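## Task

Put the lever in the notch labelled 4 on the small number plates so that its latch sits fully down in that notch; the red bar next to the handle frees the latch. It only counts if the lever stays there on its own, without the robot holding it.

## Robot and tools

Robot: one arm with six joints (shoulder pan, shoulder lift, elbow, wrist 1, wrist 2, wrist 3) carrying a five-finger right hand. Joint load limits: 136 N m for the first three, 25.4 N m for the wrist joints. The elbow cannot go fully straight.

Scene frame: origin on the table top under the arm base, +z up, +x forward, +y to the left when facing along +x. Results report the hand point position in metres and orientation as a quaternion (w, x, y, z), plus velocities; long reach makes the printed position less exact.

Hand point: a spot 0.05 m in front of the palm, where index pad and thumb tip meet in a pinch. Its own axes: +z along the straight fingers, +y out of the palm, +x across the palm toward the little finger. Straight fingers extend 0.06 to 0.07 m past it along +z. The hand spans 0.08 m on the little-finger side; on the thumb side 0.02 m with the thumb turned in front, otherwise up to 0.09 m. A wrist bracket on the little-finger side juts 0.03 m beyond the point along +y and 0.11 m across the palm; it can collide.

Tools:
- execute_actions {actions, pictures}. actions is a list holding at most one item. Empty list: just read the state. {"rows": [...], "steps": n}: n control steps (1 to 15, each 1/30 s, default 15), one row per step, the final row reused if rows run out. {"steps": n} alone is a wait of up to 300 steps counted from the previous result, thinking time included. pictures (true/false) toggles camera images.
- A row is 14 numbers, each in [-1, 1]: dx, dy, dz, rx, ry, rz, little, ring, middle, index, thumb_bend, thumb_turn, force_limit, speed. The first six are an offset, not a pose: they are measured in the hand point's own axes from its pose in the most recent result that showed it (or, before any such result, and for later calls inside one reply, from where the robot is when the action begins). Every row counts from that same base, not from the prior row. 1.0 equals 0.6 m for dx, dy, dz and 180 degrees for the rotation vector rx, ry, rz. All zeros therefore pulls the arm back to that base; it is not a pause.
- Finger values are absolute targets: +1 straight/open, -1 curled shut. thumb_bend +1 straight, -1 fully bent. thumb_turn +1 beside the palm, -1 across in front of it. A pinch is roughly index -0.22, thumb_bend -0.75, thumb_turn -0.57. force_limit maps -1..+1 to about 0..10 N fingertip force (0..15 N for both thumb motors); it only limits closing. speed maps -1..+1 to nearly zero..full, where full moves a finger end to end in 0.6 s. For a soft grip close at speed -0.9 or below.
- move {target, speed, stop_force}: target is one 14-number row as above (offset from the same base); the hand point travels a straight path there over 0.5 to 10 s (cut off at 10 s). speed is metres per second, 0.002 to 0.5 (default 0.25); rotation is capped at twice that in rad/s. stop_force (9 to 40 N, optional, not accepted in the first 0.2 s) halts the path when the wrist sensor feels that much extra push against the motion, then backs off two steps and holds; it is measured along the line to the target, so it is unreliable on moves that rotate. Omit it when pulling away from something being pressed. The result adds a move: line (done, off_target, moving, held, contact, fault) with limits (paced = command clipped; held = some steps blocked) and distance to target.
- wait {seconds 0 to 10}: lets time pass with nothing new sent.
- zoom_image {camera, region [x0, y0, x1, y1]} in pixels, at most 504 x 504, from cam_head_left, cam_head_right or cam_wrist (each 672x504).
- show_instructions: shows the reference image(s) for the scene.
- finished_scene {scene}: ends the current scene (give its number) and is irreversible; its result reports success and the next task.

Each step the commanded pose is clipped to 100 mm and 16 degrees from the measured pose, and arm motion trails commands by about 0.17 s, so big moves may fall short; check the result and send the remainder. A "pose unreachable" line or HELD marks means the clearance check altered or blocked commands. "Hand target" shows where the controller is currently steering.

Hand readouts: hand_measured (positions on the target scale), hand_stopped_by (moving, target, force, stalled, fault), hand_load_n (fingertip load, positive pushing open), in motor order. A motor starts only when its target changes by at least 0.01; locked fingers hold about 15 N. Loads near zero indicate a lost grip. To loosen, send a more open target.

Wrist force and torque are given along the hand's axes, with a few newtons of offset and noise, saturating near 50 N.

Cautions: the arm is stiff, so aiming even slightly beyond a firm contact can trigger a fault stop. 150 N on any part, or a joint hitting its torque limit, freezes the arm 10 s. Holding loads heats motors (warning at 70 °C, braking at 85 °C). Approach the lever slowly, press the red bar to free the latch, swing to the right number, then release the bar so the latch seats and the lever holds itself before letting go. Avoid slams, drops and hard shoves.

Each tool is called by a JSON object that holds its "op" and its "data".

## Session

{"op": "execute_actions", "data": {"actions": []}}

Scene clock: 0.00 s of 5200.00 s.
end_effector_position=(+0.4571, +0.1431, +0.1969) hand_measured=(+1.000, +1.000, +1.000, +1.000, +1.000, +1.000) hand_load_n=(+0.0, +0.0, +0.0, +0.0, +0.0, +0.0) hand_stopped_by=(target, target, target, target, target, target) hand_force_limit=0.00 hand_speed=-0.80 end_effector_quat_wxyz=(+0.279, +0.422, +0.858, -0.087) end_effector_velocity=(-0.000, -0.000, +0.000) end_effector_angular_velocity=(-0.000, +0.000, -0.000)
Joint positions: [ 0.676 -1.316  2.216 -0.366  2.572 -0.684]
Joint velocities: [-0.    -0.001  0.001  0.001  0.     0.   ]
Motor temperatures (°C, as the motors report them): [27 30 29 36 33 34]
Wrist force (N, on the end effector, along its own x y z axes, offset not removed): no reading
Wrist torque (N m, same axes, about the end effector's origin, offset not removed): no reading
Hand target: +0.457, +0.143, +0.197; +0.279, +0.422, +0.858, -0.087

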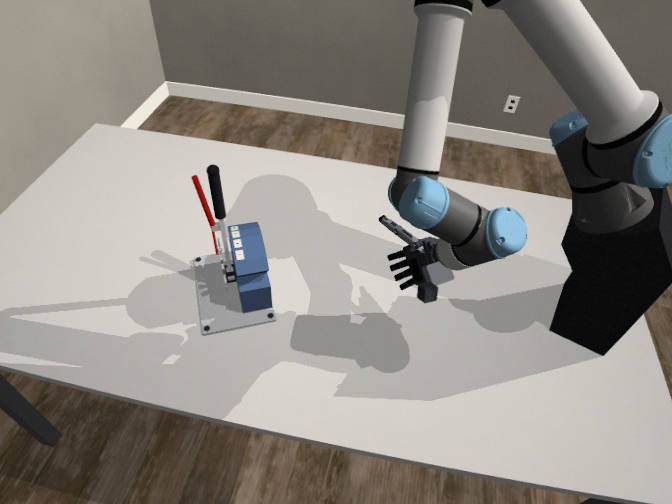

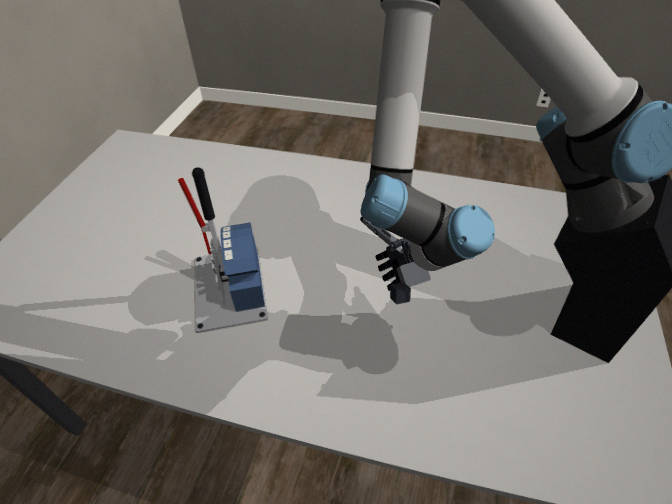

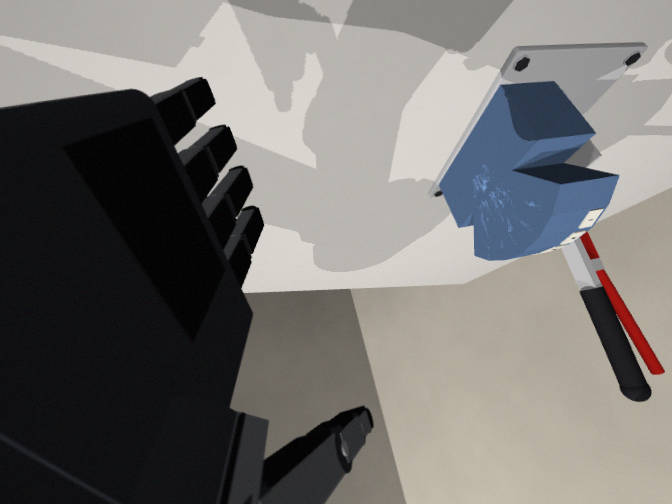

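{"op": "zoom_image", "data": {"camera": "cam_head_left", "region": [170, 155, 300, 345]}}

{"op": "zoom_image", "data": {"camera": "cam_head_right", "region": [190, 200, 270, 300]}}

{"op": "zoom_image", "data": {"camera": "cam_wrist", "region": [500, 150, 672, 300]}}

Region (170, 155, 300, 345) of cam_head_left's 672x504 image, scaled by 2.653, with more detail than that image has; it fills the left 345 columns of this view, and the rest is white.

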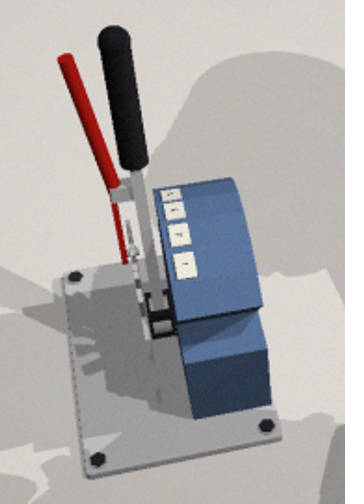

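Region (190, 200, 270, 300) of cam_head_right's 672x504 image, scaled by 5.040, with more detail than that image has; it fills the left 403 columns of this view, and the rest is white.

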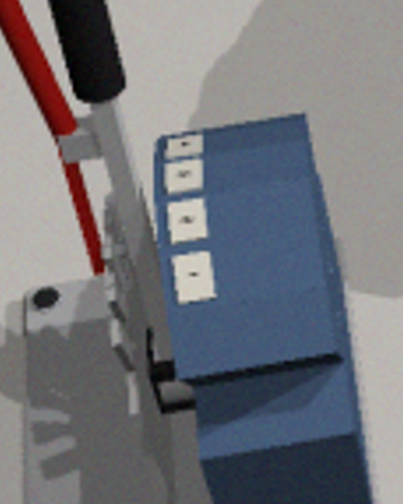

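Region (500, 150, 672, 300) of cam_wrist's 672x504 image, scaled by 2.930, with more detail than that image has; it fills the top 440 rows of this view, and the rest is white.

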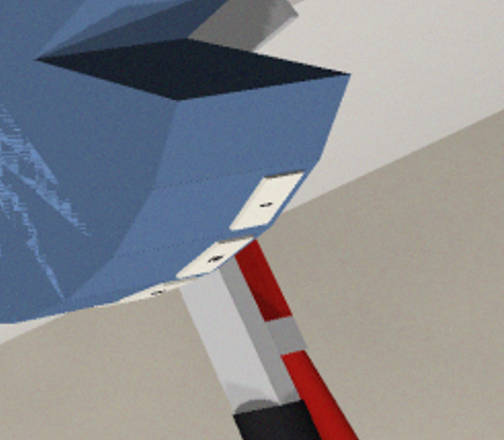

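{"op": "move", "data": {"target": [-0.36,0.234,0.057,-0.378,-0.230,-0.203,1,1,1,1,1,-1,0,1], "speed": 0.4}}

Scene clock: 64.67 s of 5200.00 s.
end_effector_position=(+0.6842, +0.0710, +0.3004) hand_measured=(+1.000, +1.000, +1.000, +1.000, +1.000, -1.000) hand_load_n=(+0.0, +0.0, +0.0, +0.0, +0.0, +0.0) hand_stopped_by=(target, target, target, target, target, target) hand_force_limit=0.00 hand_speed=1.00 end_effector_quat_wxyz=(+0.684, -0.122, +0.697, +0.179) end_effector_velocity=(+0.002, -0.000, +0.000) end_effector_angular_velocity=(+0.003, -0.009, +0.008)
Joint positions: [-0.273 -1.587  2.234 -1.458  0.7   -1.378]
Joint velocities: [ 0.001  0.007 -0.008 -0.014 -0.007  0.01 ]
Motor temperatures (°C, as the motors report them): [28 30 29 36 33 34]
Wrist force (N, on the end effector, along its own x y z axes, offset not removed): [-1.7 1.7 1.8]
Wrist torque (N m, same axes, about the end effector's origin, offset not removed): [0.22 0.21 0.01]
Hand target: +0.684, +0.071, +0.300; +0.684, -0.122, +0.696, +0.179
Off the commanded pose: 0.001 m, 0 deg.
After step 90, 59.10 s passed at rest.
move: done

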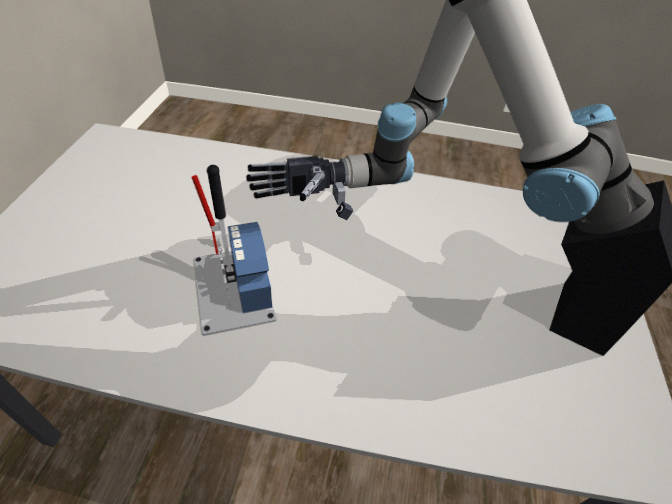

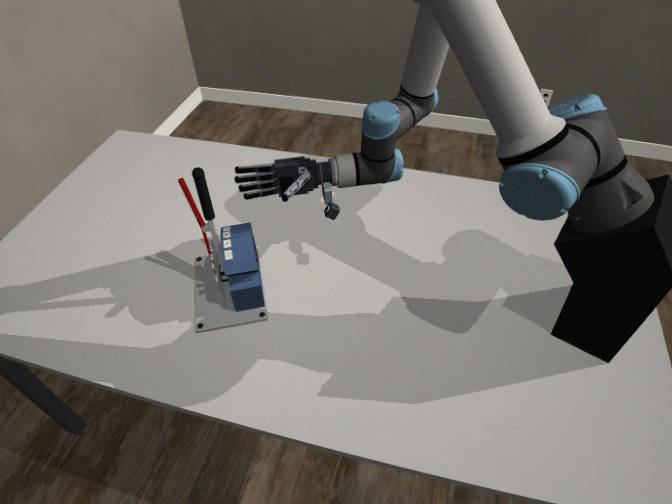

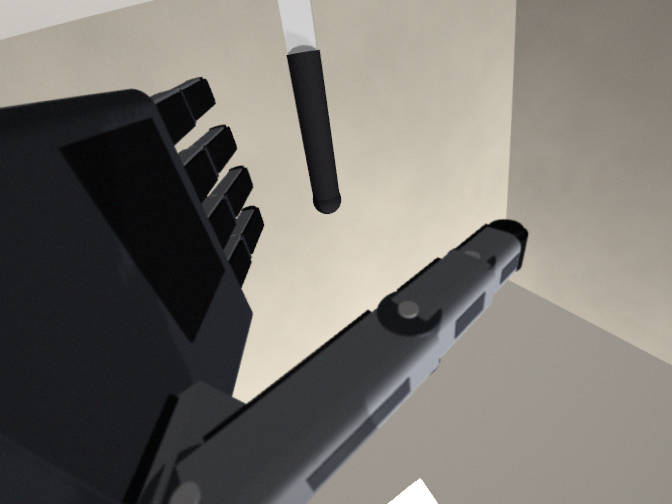

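{"op": "move", "data": {"target": [0,-0.005,0.23,0,0,0,1,1,1,1,1,-1,0,1], "speed": 0.12, "stop_force": 10}}

{"op": "zoom_image", "data": {"camera": "cam_head_left", "region": [160, 150, 310, 280]}}

Scene clock: 77.43 s of 5200.00 s.
end_effector_position=(+0.8108, +0.1255, +0.3003) hand_measured=(+1.000, +1.000, +1.000, +1.000, +1.000, -1.000) hand_load_n=(+0.0, +0.0, +0.0, +0.0, +0.0, +0.0) hand_stopped_by=(target, target, target, target, target, target) hand_force_limit=0.00 hand_speed=1.00 end_effector_quat_wxyz=(+0.684, -0.122, +0.696, +0.179) end_effector_velocity=(+0.002, -0.000, -0.001) end_effector_angular_velocity=(-0.002, -0.001, -0.001)
Joint positions: [-0.05  -1.425  1.834 -1.07   0.866 -1.589]
Joint velocities: [ 0.001  0.003 -0.007  0.005  0.002 -0.003]
Motor temperatures (°C, as the motors report them): [28 30 29 36 33 34]
Wrist force (N, on the end effector, along its own x y z axes, offset not removed): [2.0 1.8 -1.5]
Wrist torque (N m, same axes, about the end effector's origin, offset not removed): [0.40 -0.43 0.14]
Hand target: +0.811, +0.126, +0.300; +0.684, -0.122, +0.696, +0.179
Off the commanded pose: 0.000 m, 0 deg.
After step 90, 8.07 s passed at rest.
move: done

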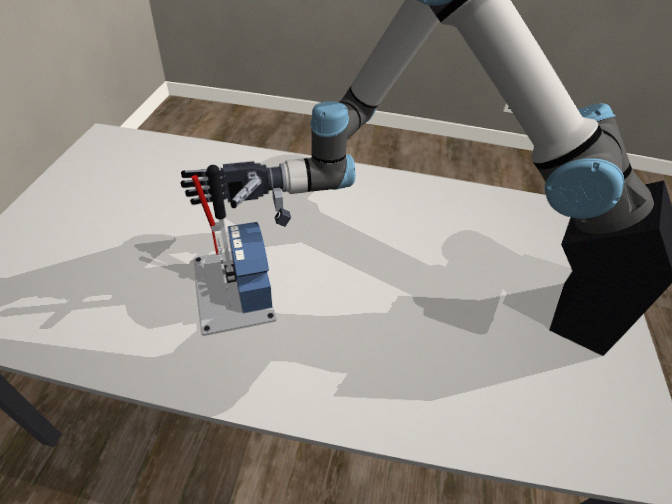

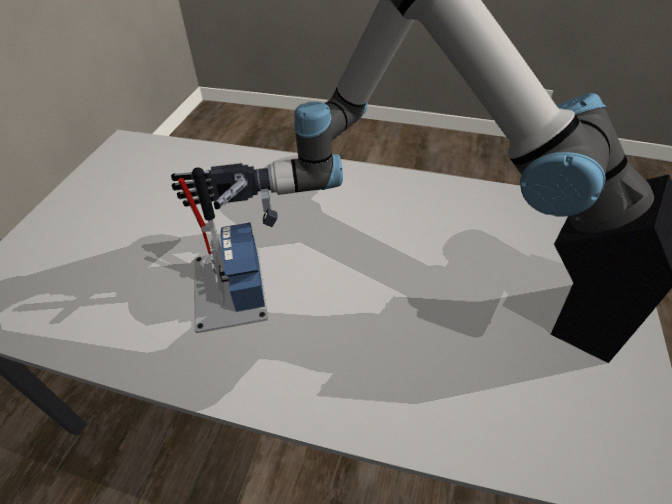

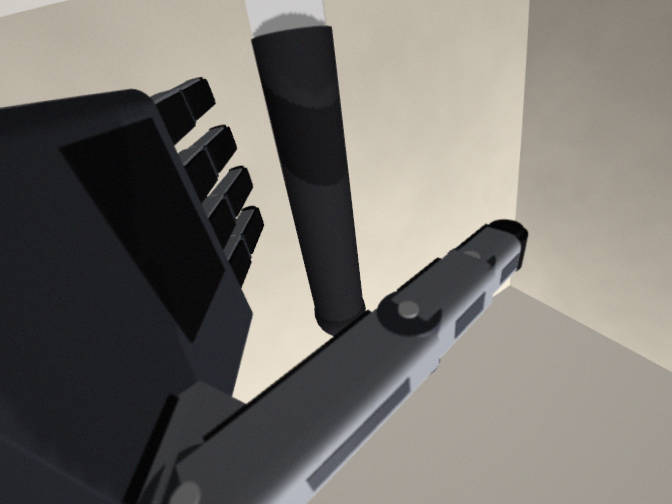

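Region (160, 150, 310, 280) of cam_head_left's 672x504 image, scaled by 3.360, with more detail than that image has; it fills the top 437 rows of this view, and the rest is white.

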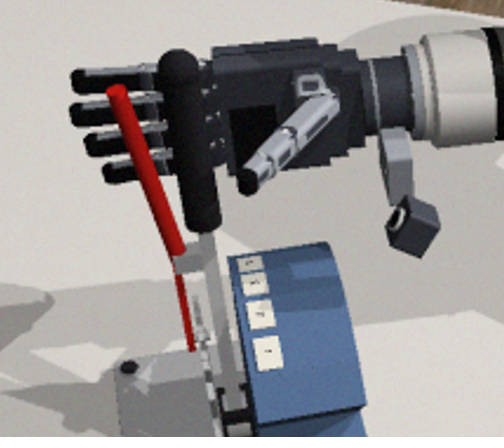

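{"op": "move", "data": {"target": [-0.008,0.025,0.046,0,0,0,1,1,1,1,1,-1,0,1], "speed": 0.06, "stop_force": 10}}

{"op": "move", "data": {"target": [0,0.03,0,0,0,0,1,1,1,1,1,-1,0,1], "speed": 0.012, "stop_force": 9}}

{"op": "zoom_image", "data": {"camera": "cam_head_left", "region": [160, 150, 310, 280]}}

Scene clock: 87.40 s of 5200.00 s.
end_effector_position=(+0.8297, +0.1501, +0.3064) hand_measured=(+1.000, +1.000, +1.000, +1.000, +1.000, -1.000) hand_load_n=(+0.0, +0.0, +0.0, +0.0, +0.0, +0.0) hand_stopped_by=(target, target, target, target, target, target) hand_force_limit=0.00 hand_speed=1.00 end_effector_quat_wxyz=(+0.684, -0.122, +0.696, +0.179) end_effector_velocity=(+0.001, +0.001, -0.000) end_effector_angular_velocity=(-0.003, -0.002, -0.001)
Joint positions: [ 0.009 -1.398  1.769 -1.002  0.913 -1.635]
Joint velocities: [ 0.003  0.003 -0.004  0.002  0.003 -0.005]
Motor temperatures (°C, as the motors report them): [28 30 29 36 33 34]
Wrist force (N, on the end effector, along its own x y z axes, offset not removed): [0.8 0.8 0.8]
Wrist torque (N m, same axes, about the end effector's origin, offset not removed): [0.13 -0.13 0.04]
Hand target: +0.830, +0.150, +0.306; +0.684, -0.122, +0.696, +0.179
Off the commanded pose: 0.000 m, 0 deg.
After step 90, 6.00 s passed at rest.
move: done

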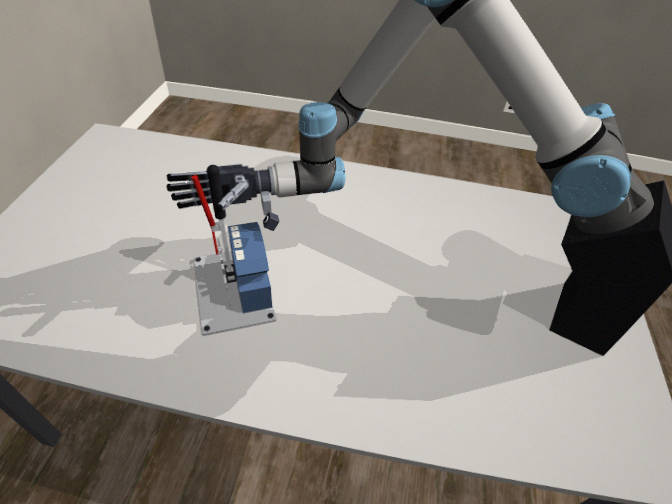

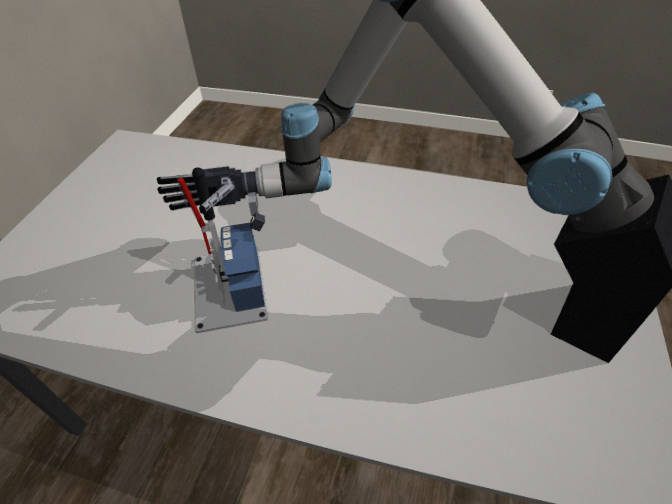

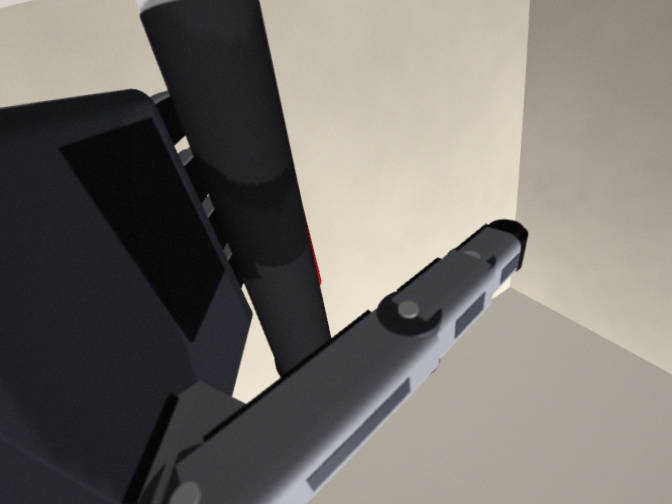

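Scene clock: 88.67 s of 5200.00 s.
end_effector_position=(+0.8253, +0.1596, +0.3073) hand_measured=(+1.000, +1.000, +1.000, +1.000, +1.000, -1.000) hand_load_n=(+0.0, +0.0, +0.0, +0.0, +0.0, +0.0) hand_stopped_by=(target, target, target, target, target, target) hand_force_limit=0.00 hand_speed=1.00 end_effector_quat_wxyz=(+0.684, -0.122, +0.696, +0.179) end_effector_velocity=(+0.002, -0.004, +0.002) end_effector_angular_velocity=(+0.001, -0.001, +0.001)
Joint positions: [ 0.026 -1.399  1.78  -1.006  0.927 -1.648]
Joint velocities: [-0.006 -0.003 -0.005  0.005 -0.006  0.005]
Motor temperatures (°C, as the motors report them): [28 30 29 36 33 34]
Wrist force (N, on the end effector, along its own x y z axes, offset not removed): [-0.5 -13.6 2.0]
Wrist torque (N m, same axes, about the end effector's origin, offset not removed): [-0.24 -0.24 0.22]
Hand target: +0.826, +0.159, +0.307; +0.684, -0.122, +0.696, +0.179
Off the commanded pose: 0.007 m, 0 deg.
move: contact

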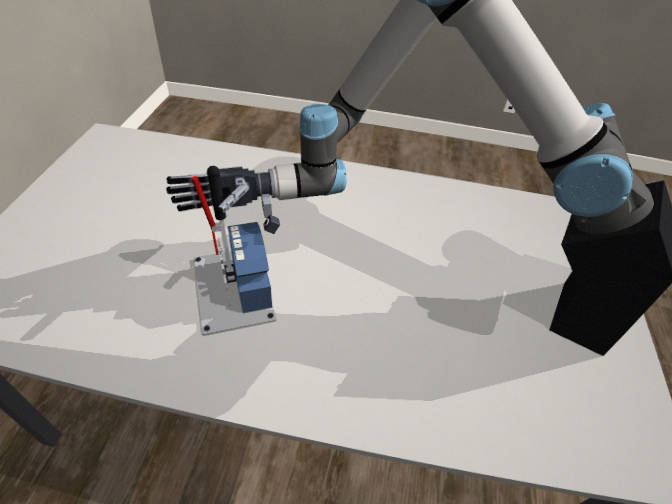

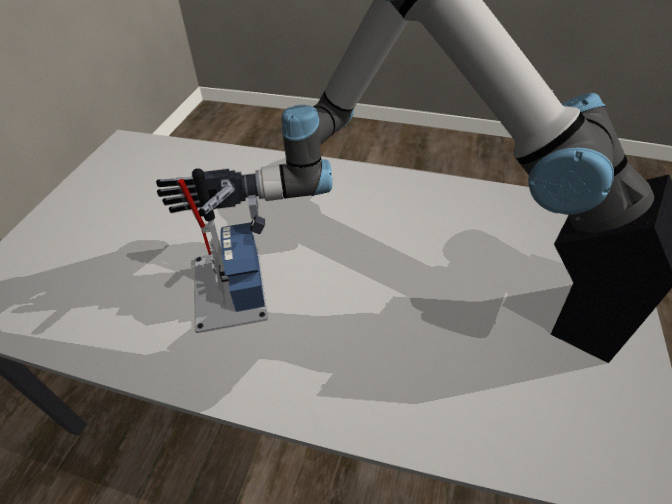

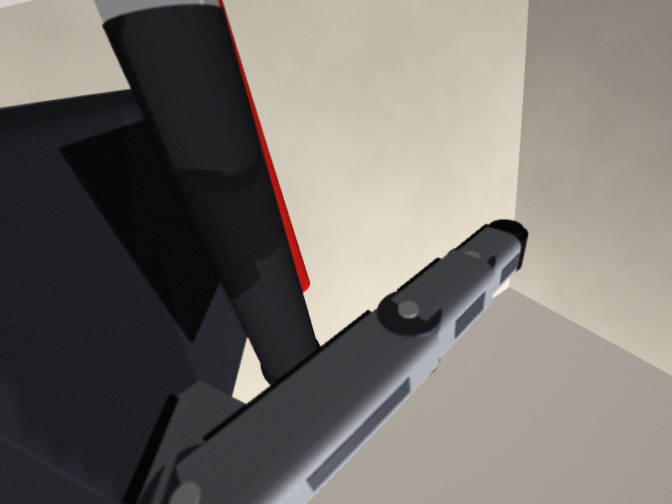

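Region (160, 150, 310, 280) of cam_head_left's 672x504 image, scaled by 3.360, with more detail than that image has; it fills the top 437 rows of this view, and the rest is white.

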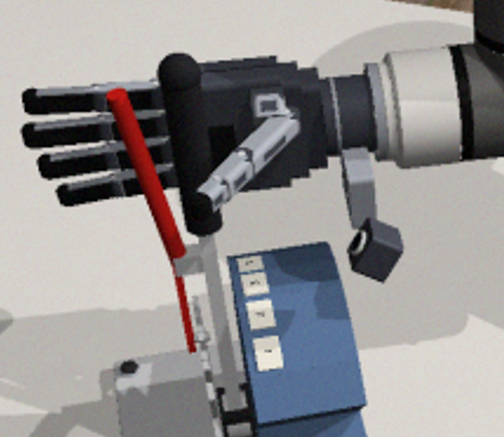

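{"op": "move", "data": {"target": [0.008,-0.006,0,0,0,0,0.3,0.3,0.2,0.2,1,-1,1,0.3], "speed": 0.02}}

{"op": "move", "data": {"target": [0,0,0,0,0,0,0.3,0.3,-0.3,-0.95,1,-1,1,-0.5], "speed": 0.02}}

{"op": "zoom_image", "data": {"camera": "cam_head_left", "region": [160, 150, 310, 280]}}

Scene clock: 96.10 s of 5200.00 s.
end_effector_position=(+0.8266, +0.1568, +0.3024) hand_measured=(+0.300, +0.300, +0.200, +0.200, +1.000, -1.000) hand_load_n=(+0.0, +0.0, +0.0, +0.0, +0.0, +0.0) hand_stopped_by=(target, target, target, target, target, target) hand_force_limit=1.00 hand_speed=0.30 end_effector_quat_wxyz=(+0.684, -0.122, +0.696, +0.179) end_effector_velocity=(+0.000, -0.001, -0.003) end_effector_angular_velocity=(+0.002, +0.003, +0.000)
Joint positions: [ 0.02  -1.389  1.775 -1.013  0.922 -1.643]
Joint velocities: [-0.003  0.005 -0.002 -0.002 -0.002  0.003]
Motor temperatures (°C, as the motors report them): [28 30 29 36 33 34]
Wrist force (N, on the end effector, along its own x y z axes, offset not removed): [-1.4 -2.0 3.1]
Wrist torque (N m, same axes, about the end effector's origin, offset not removed): [-0.47 0.01 -0.27]
Hand target: +0.827, +0.157, +0.302; +0.684, -0.122, +0.696, +0.179
Off the commanded pose: 0.000 m, 0 deg.
After step 90, 3.73 s passed at rest.
move: done

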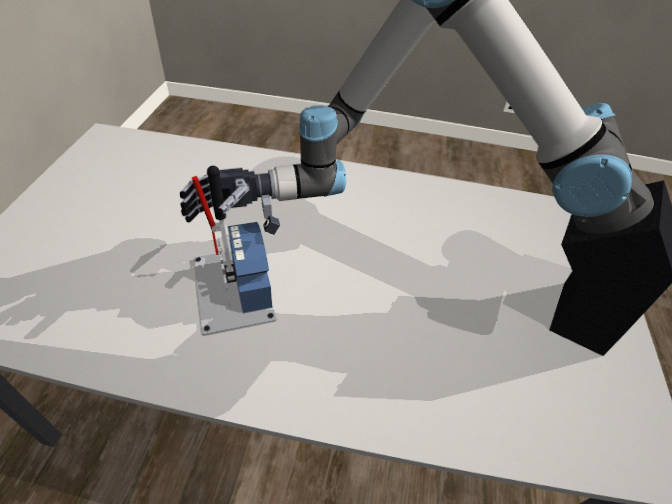

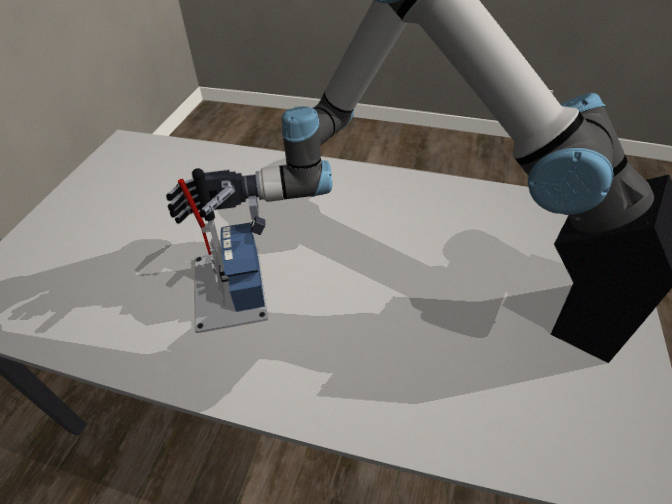

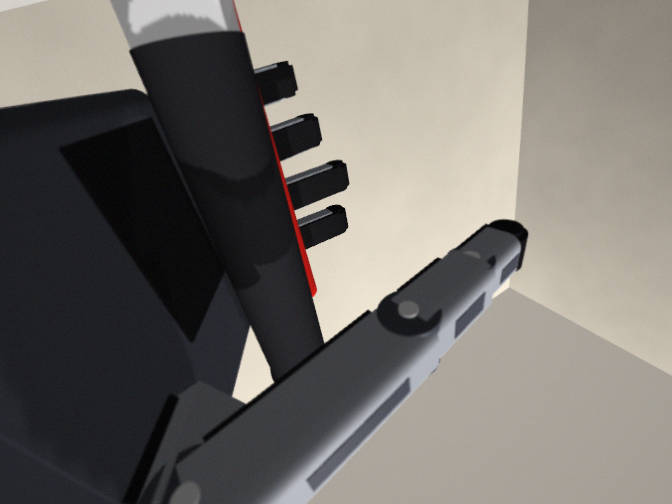

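Scene clock: 97.37 s of 5200.00 s.
end_effector_position=(+0.8266, +0.1569, +0.3025) hand_measured=(+0.300, +0.300, -0.300, -0.626, +1.000, -1.000) hand_load_n=(+0.0, +0.0, +0.0, +10.0, +0.0, +0.0) hand_stopped_by=(target, target, target, force, target, target) hand_force_limit=1.00 hand_speed=-0.50 end_effector_quat_wxyz=(+0.684, -0.122, +0.696, +0.179) end_effector_velocity=(-0.000, +0.000, +0.001) end_effector_angular_velocity=(-0.001, -0.001, +0.000)
Joint positions: [ 0.02  -1.389  1.775 -1.013  0.922 -1.643]
Joint velocities: [ 0.001 -0.001  0.     0.001  0.    -0.001]
Motor temperatures (°C, as the motors report them): [28 30 29 36 33 34]
Wrist force (N, on the end effector, along its own x y z axes, offset not removed): [-4.2 0.1 30.2]
Wrist torque (N m, same axes, about the end effector's origin, offset not removed): [-0.83 0.11 -0.37]
Hand target: +0.827, +0.157, +0.302; +0.684, -0.122, +0.696, +0.179
Off the commanded pose: 0.000 m, 0 deg.
move: done

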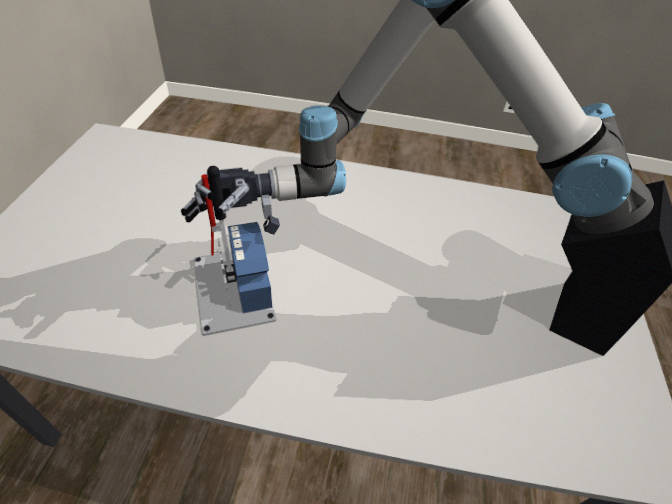

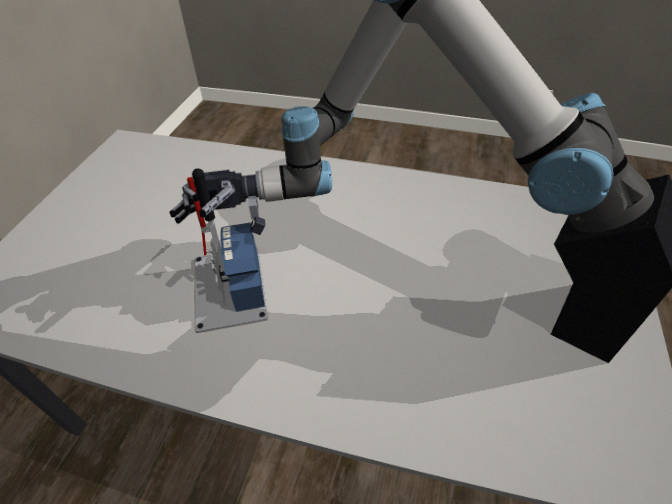

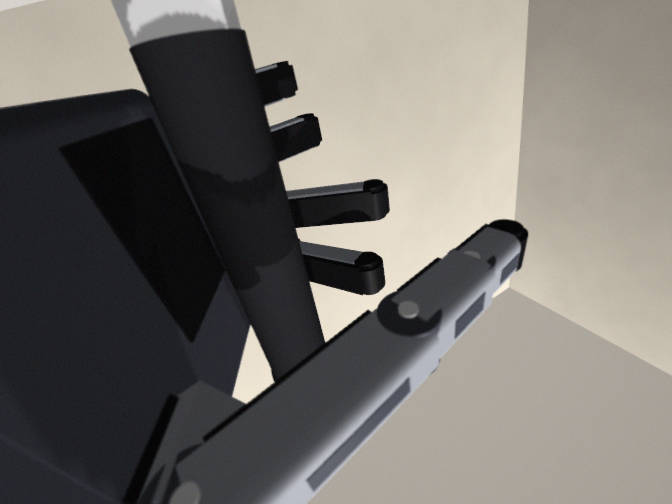

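Region (160, 150, 310, 280) of cam_head_left's 672x504 image, scaled by 3.360, with more detail than that image has; it fills the top 437 rows of this view, and the rest is white.

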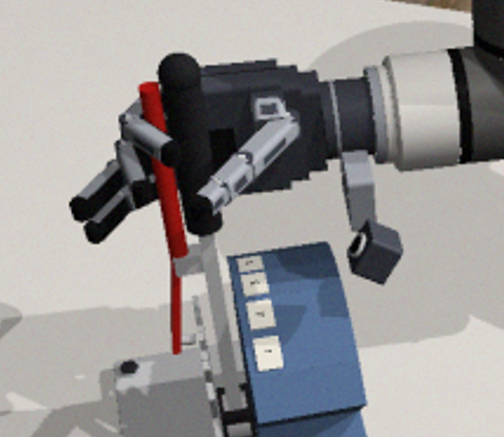

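{"op": "move", "data": {"target": [0,0,0,0,0,0,0.3,0.3,-0.3,-0.95,-0.9,-1,0.3,-0.3], "speed": 0.02}}

{"op": "zoom_image", "data": {"camera": "cam_head_left", "region": [160, 150, 310, 280]}}

Scene clock: 108.10 s of 5200.00 s.
end_effector_position=(+0.8266, +0.1569, +0.3025) hand_measured=(+0.300, +0.300, -0.300, -0.626, -0.234, -1.000) hand_load_n=(+0.0, +0.0, +0.0, +10.0, +10.5, +0.0) hand_stopped_by=(target, target, target, force, force, target) hand_force_limit=0.30 hand_speed=-0.30 end_effector_quat_wxyz=(+0.684, -0.122, +0.696, +0.179) end_effector_velocity=(-0.000, +0.000, -0.001) end_effector_angular_velocity=(-0.001, +0.001, +0.000)
Joint positions: [ 0.02  -1.389  1.775 -1.013  0.922 -1.643]
Joint velocities: [-0.     0.002  0.    -0.    -0.    -0.002]
Motor temperatures (°C, as the motors report them): [28 30 29 36 33 34]
Wrist force (N, on the end effector, along its own x y z axes, offset not removed): [-3.7 1.8 25.8]
Wrist torque (N m, same axes, about the end effector's origin, offset not removed): [-0.57 0.29 0.00]
Hand target: +0.827, +0.157, +0.302; +0.684, -0.122, +0.696, +0.179
Off the commanded pose: 0.000 m, 0 deg.
After step 90, 5.73 s passed at rest.
move: done

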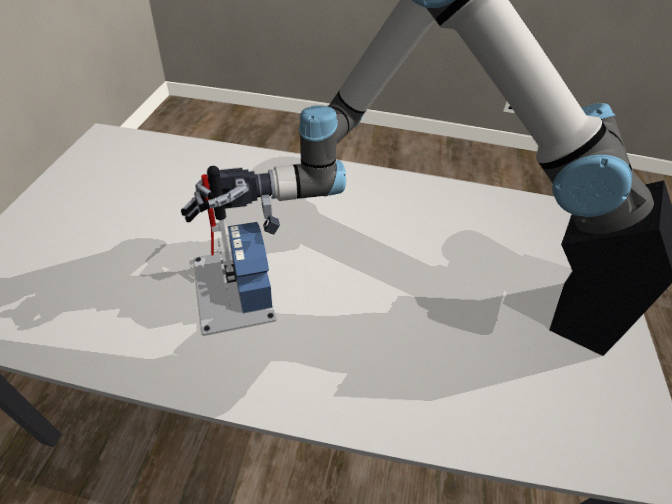

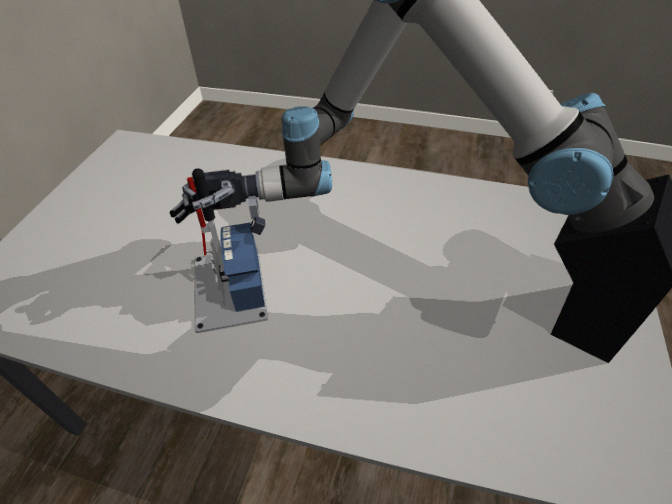

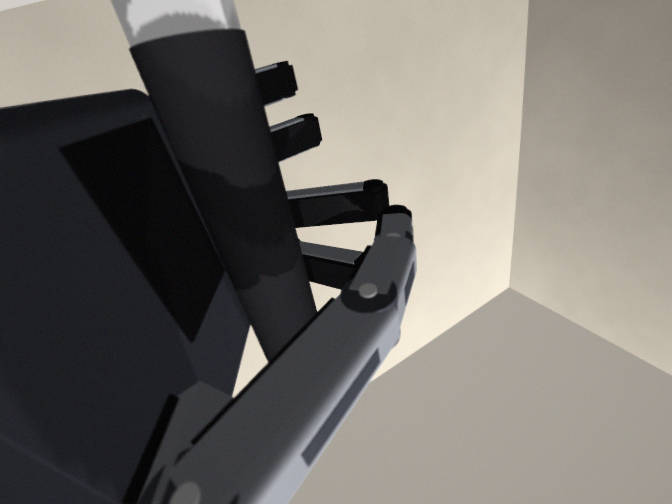

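Region (160, 150, 310, 280) of cam_head_left's 672x504 image, scaled by 3.360, with more detail than that image has; it fills the top 437 rows of this view, and the rest is white.

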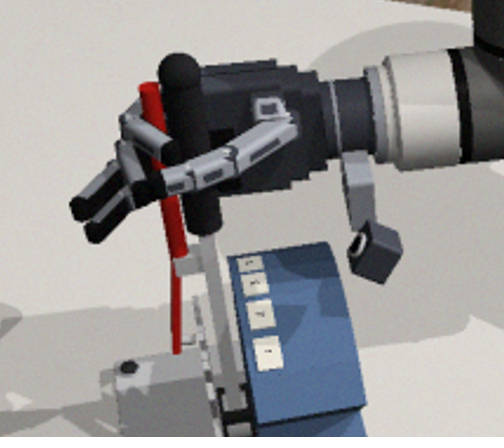

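{"op": "move", "data": {"target": [-0.001,-0.091,0.001,0,0,0.0667,0.3,0.3,-0.3,-0.95,-0.9,-1,0.3,-0.3], "speed": 0.035, "stop_force": 25}}

{"op": "zoom_image", "data": {"camera": "cam_head_left", "region": [160, 150, 310, 280]}}

Scene clock: 116.33 s of 5200.00 s.
end_effector_position=(+0.8342, +0.1407, +0.3011) hand_measured=(+0.300, +0.300, -0.300, -0.626, -0.234, -1.000) hand_load_n=(+0.0, +0.0, +0.0, +13.0, +10.0, +0.5) hand_stopped_by=(target, target, target, force, force, target) hand_force_limit=0.30 hand_speed=-0.30 end_effector_quat_wxyz=(+0.678, -0.098, +0.700, +0.202) end_effector_velocity=(-0.003, +0.006, +0.000) end_effector_angular_velocity=(-0.019, -0.008, +0.001)
Joint positions: [-0.005 -1.379  1.756 -1.014  0.902 -1.557]
Joint velocities: [ 0.009 -0.003  0.008  0.001  0.006 -0.028]
Motor temperatures (°C, as the motors report them): [28 30 29 36 33 34]
Wrist force (N, on the end effector, along its own x y z axes, offset not removed): [-17.2 0.6 46.8]
Wrist torque (N m, same axes, about the end effector's origin, offset not removed): [-0.66 0.31 -0.40]
Hand target: +0.834, +0.141, +0.301; +0.678, -0.099, +0.700, +0.201
Off the commanded pose: 0.037 m, 8 deg.
After step 90, 3.87 s passed at rest.
move: contact

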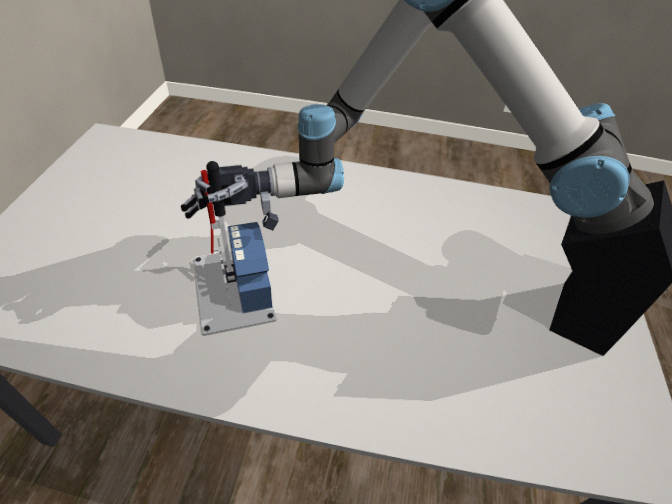

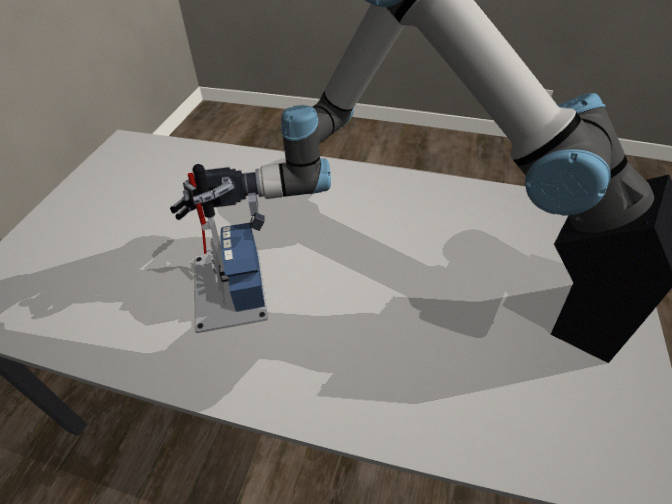

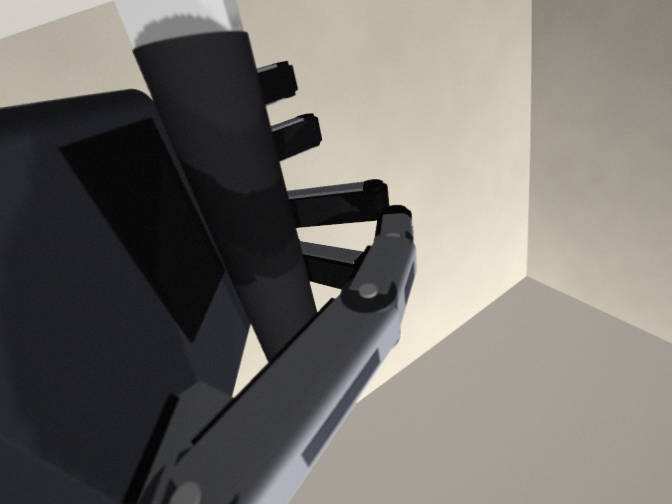

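Region (160, 150, 310, 280) of cam_head_left's 672x504 image, scaled by 3.360, with more detail than that image has; it fills the top 437 rows of this view, and the rest is white.

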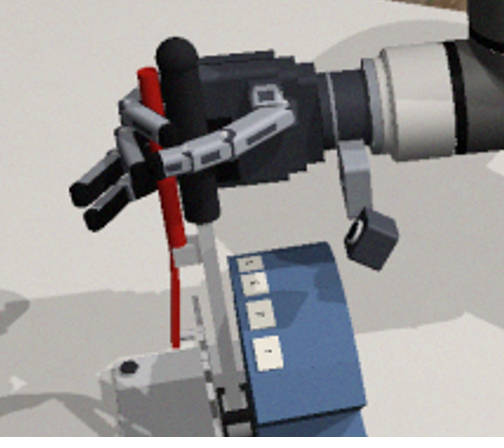

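{"op": "move", "data": {"target": [-0.0078,-0.0457,0.0075,0,0,0.0333,0.3,0.3,-0.3,-0.95,-0.9,-1,0.3,-0.3], "speed": 0.025, "stop_force": 25}}

{"op": "zoom_image", "data": {"camera": "cam_head_left", "region": [160, 150, 310, 280]}}

Scene clock: 131.63 s of 5200.00 s.
end_effector_position=(+0.8339, +0.1413, +0.3013) hand_measured=(+0.300, +0.300, -0.300, -0.626, -0.234, -1.000) hand_load_n=(+0.0, +0.0, +0.0, +13.0, +10.0, +0.5) hand_stopped_by=(target, target, target, force, force, target) hand_force_limit=0.30 hand_speed=-0.30 end_effector_quat_wxyz=(+0.678, -0.099, +0.700, +0.201) end_effector_velocity=(-0.000, +0.001, -0.000) end_effector_angular_velocity=(+0.000, +0.001, +0.000)
Joint positions: [-0.004 -1.38   1.757 -1.014  0.903 -1.56 ]
Joint velocities: [ 0.001 -0.     0.001  0.001  0.    -0.001]
Motor temperatures (°C, as the motors report them): [28 30 29 36 33 34]
Wrist force (N, on the end effector, along its own x y z axes, offset not removed): [-13.0 0.6 47.1]
Wrist torque (N m, same axes, about the end effector's origin, offset not removed): [-1.11 0.30 -0.27]
Hand target: +0.834, +0.141, +0.301; +0.678, -0.099, +0.700, +0.201
Off the commanded pose: 0.029 m, 6 deg.
After step 90, 11.80 s passed at rest.
move: contact

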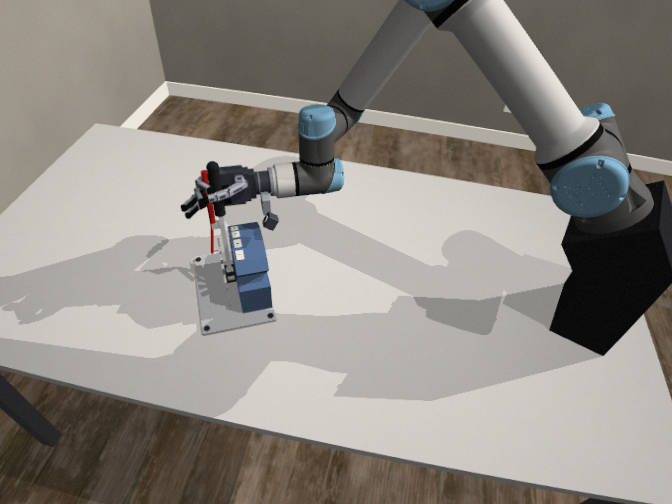

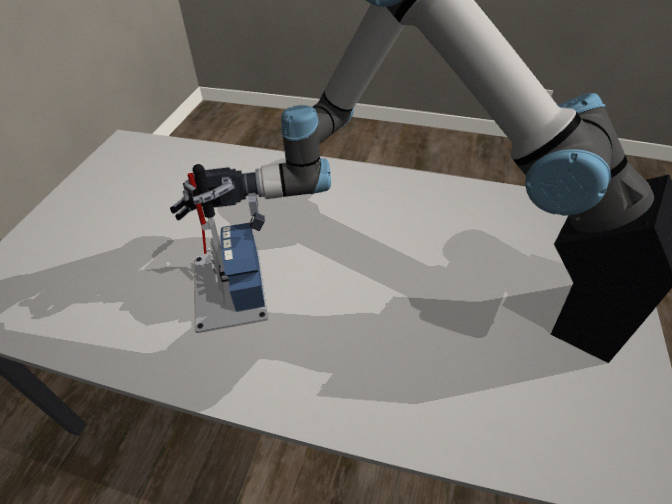

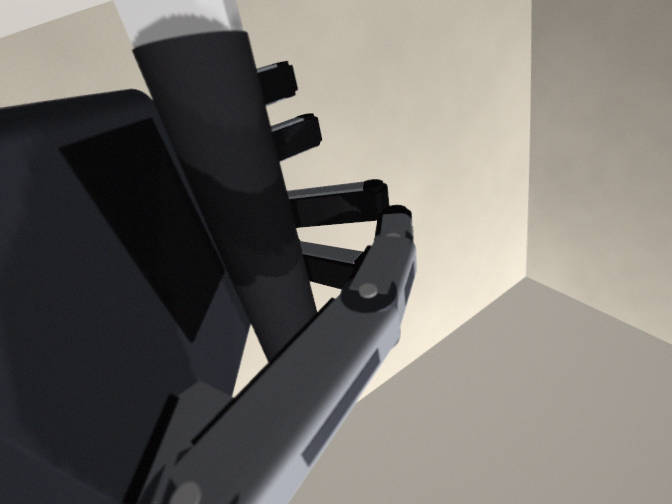

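Region (160, 150, 310, 280) of cam_head_left's 672x504 image, scaled by 3.360, with more detail than that image has; it fills the top 437 rows of this view, and the rest is white.

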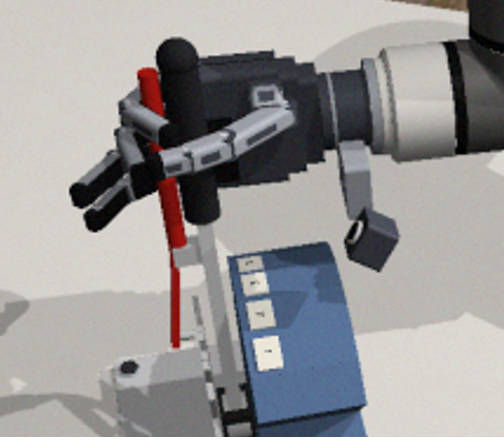

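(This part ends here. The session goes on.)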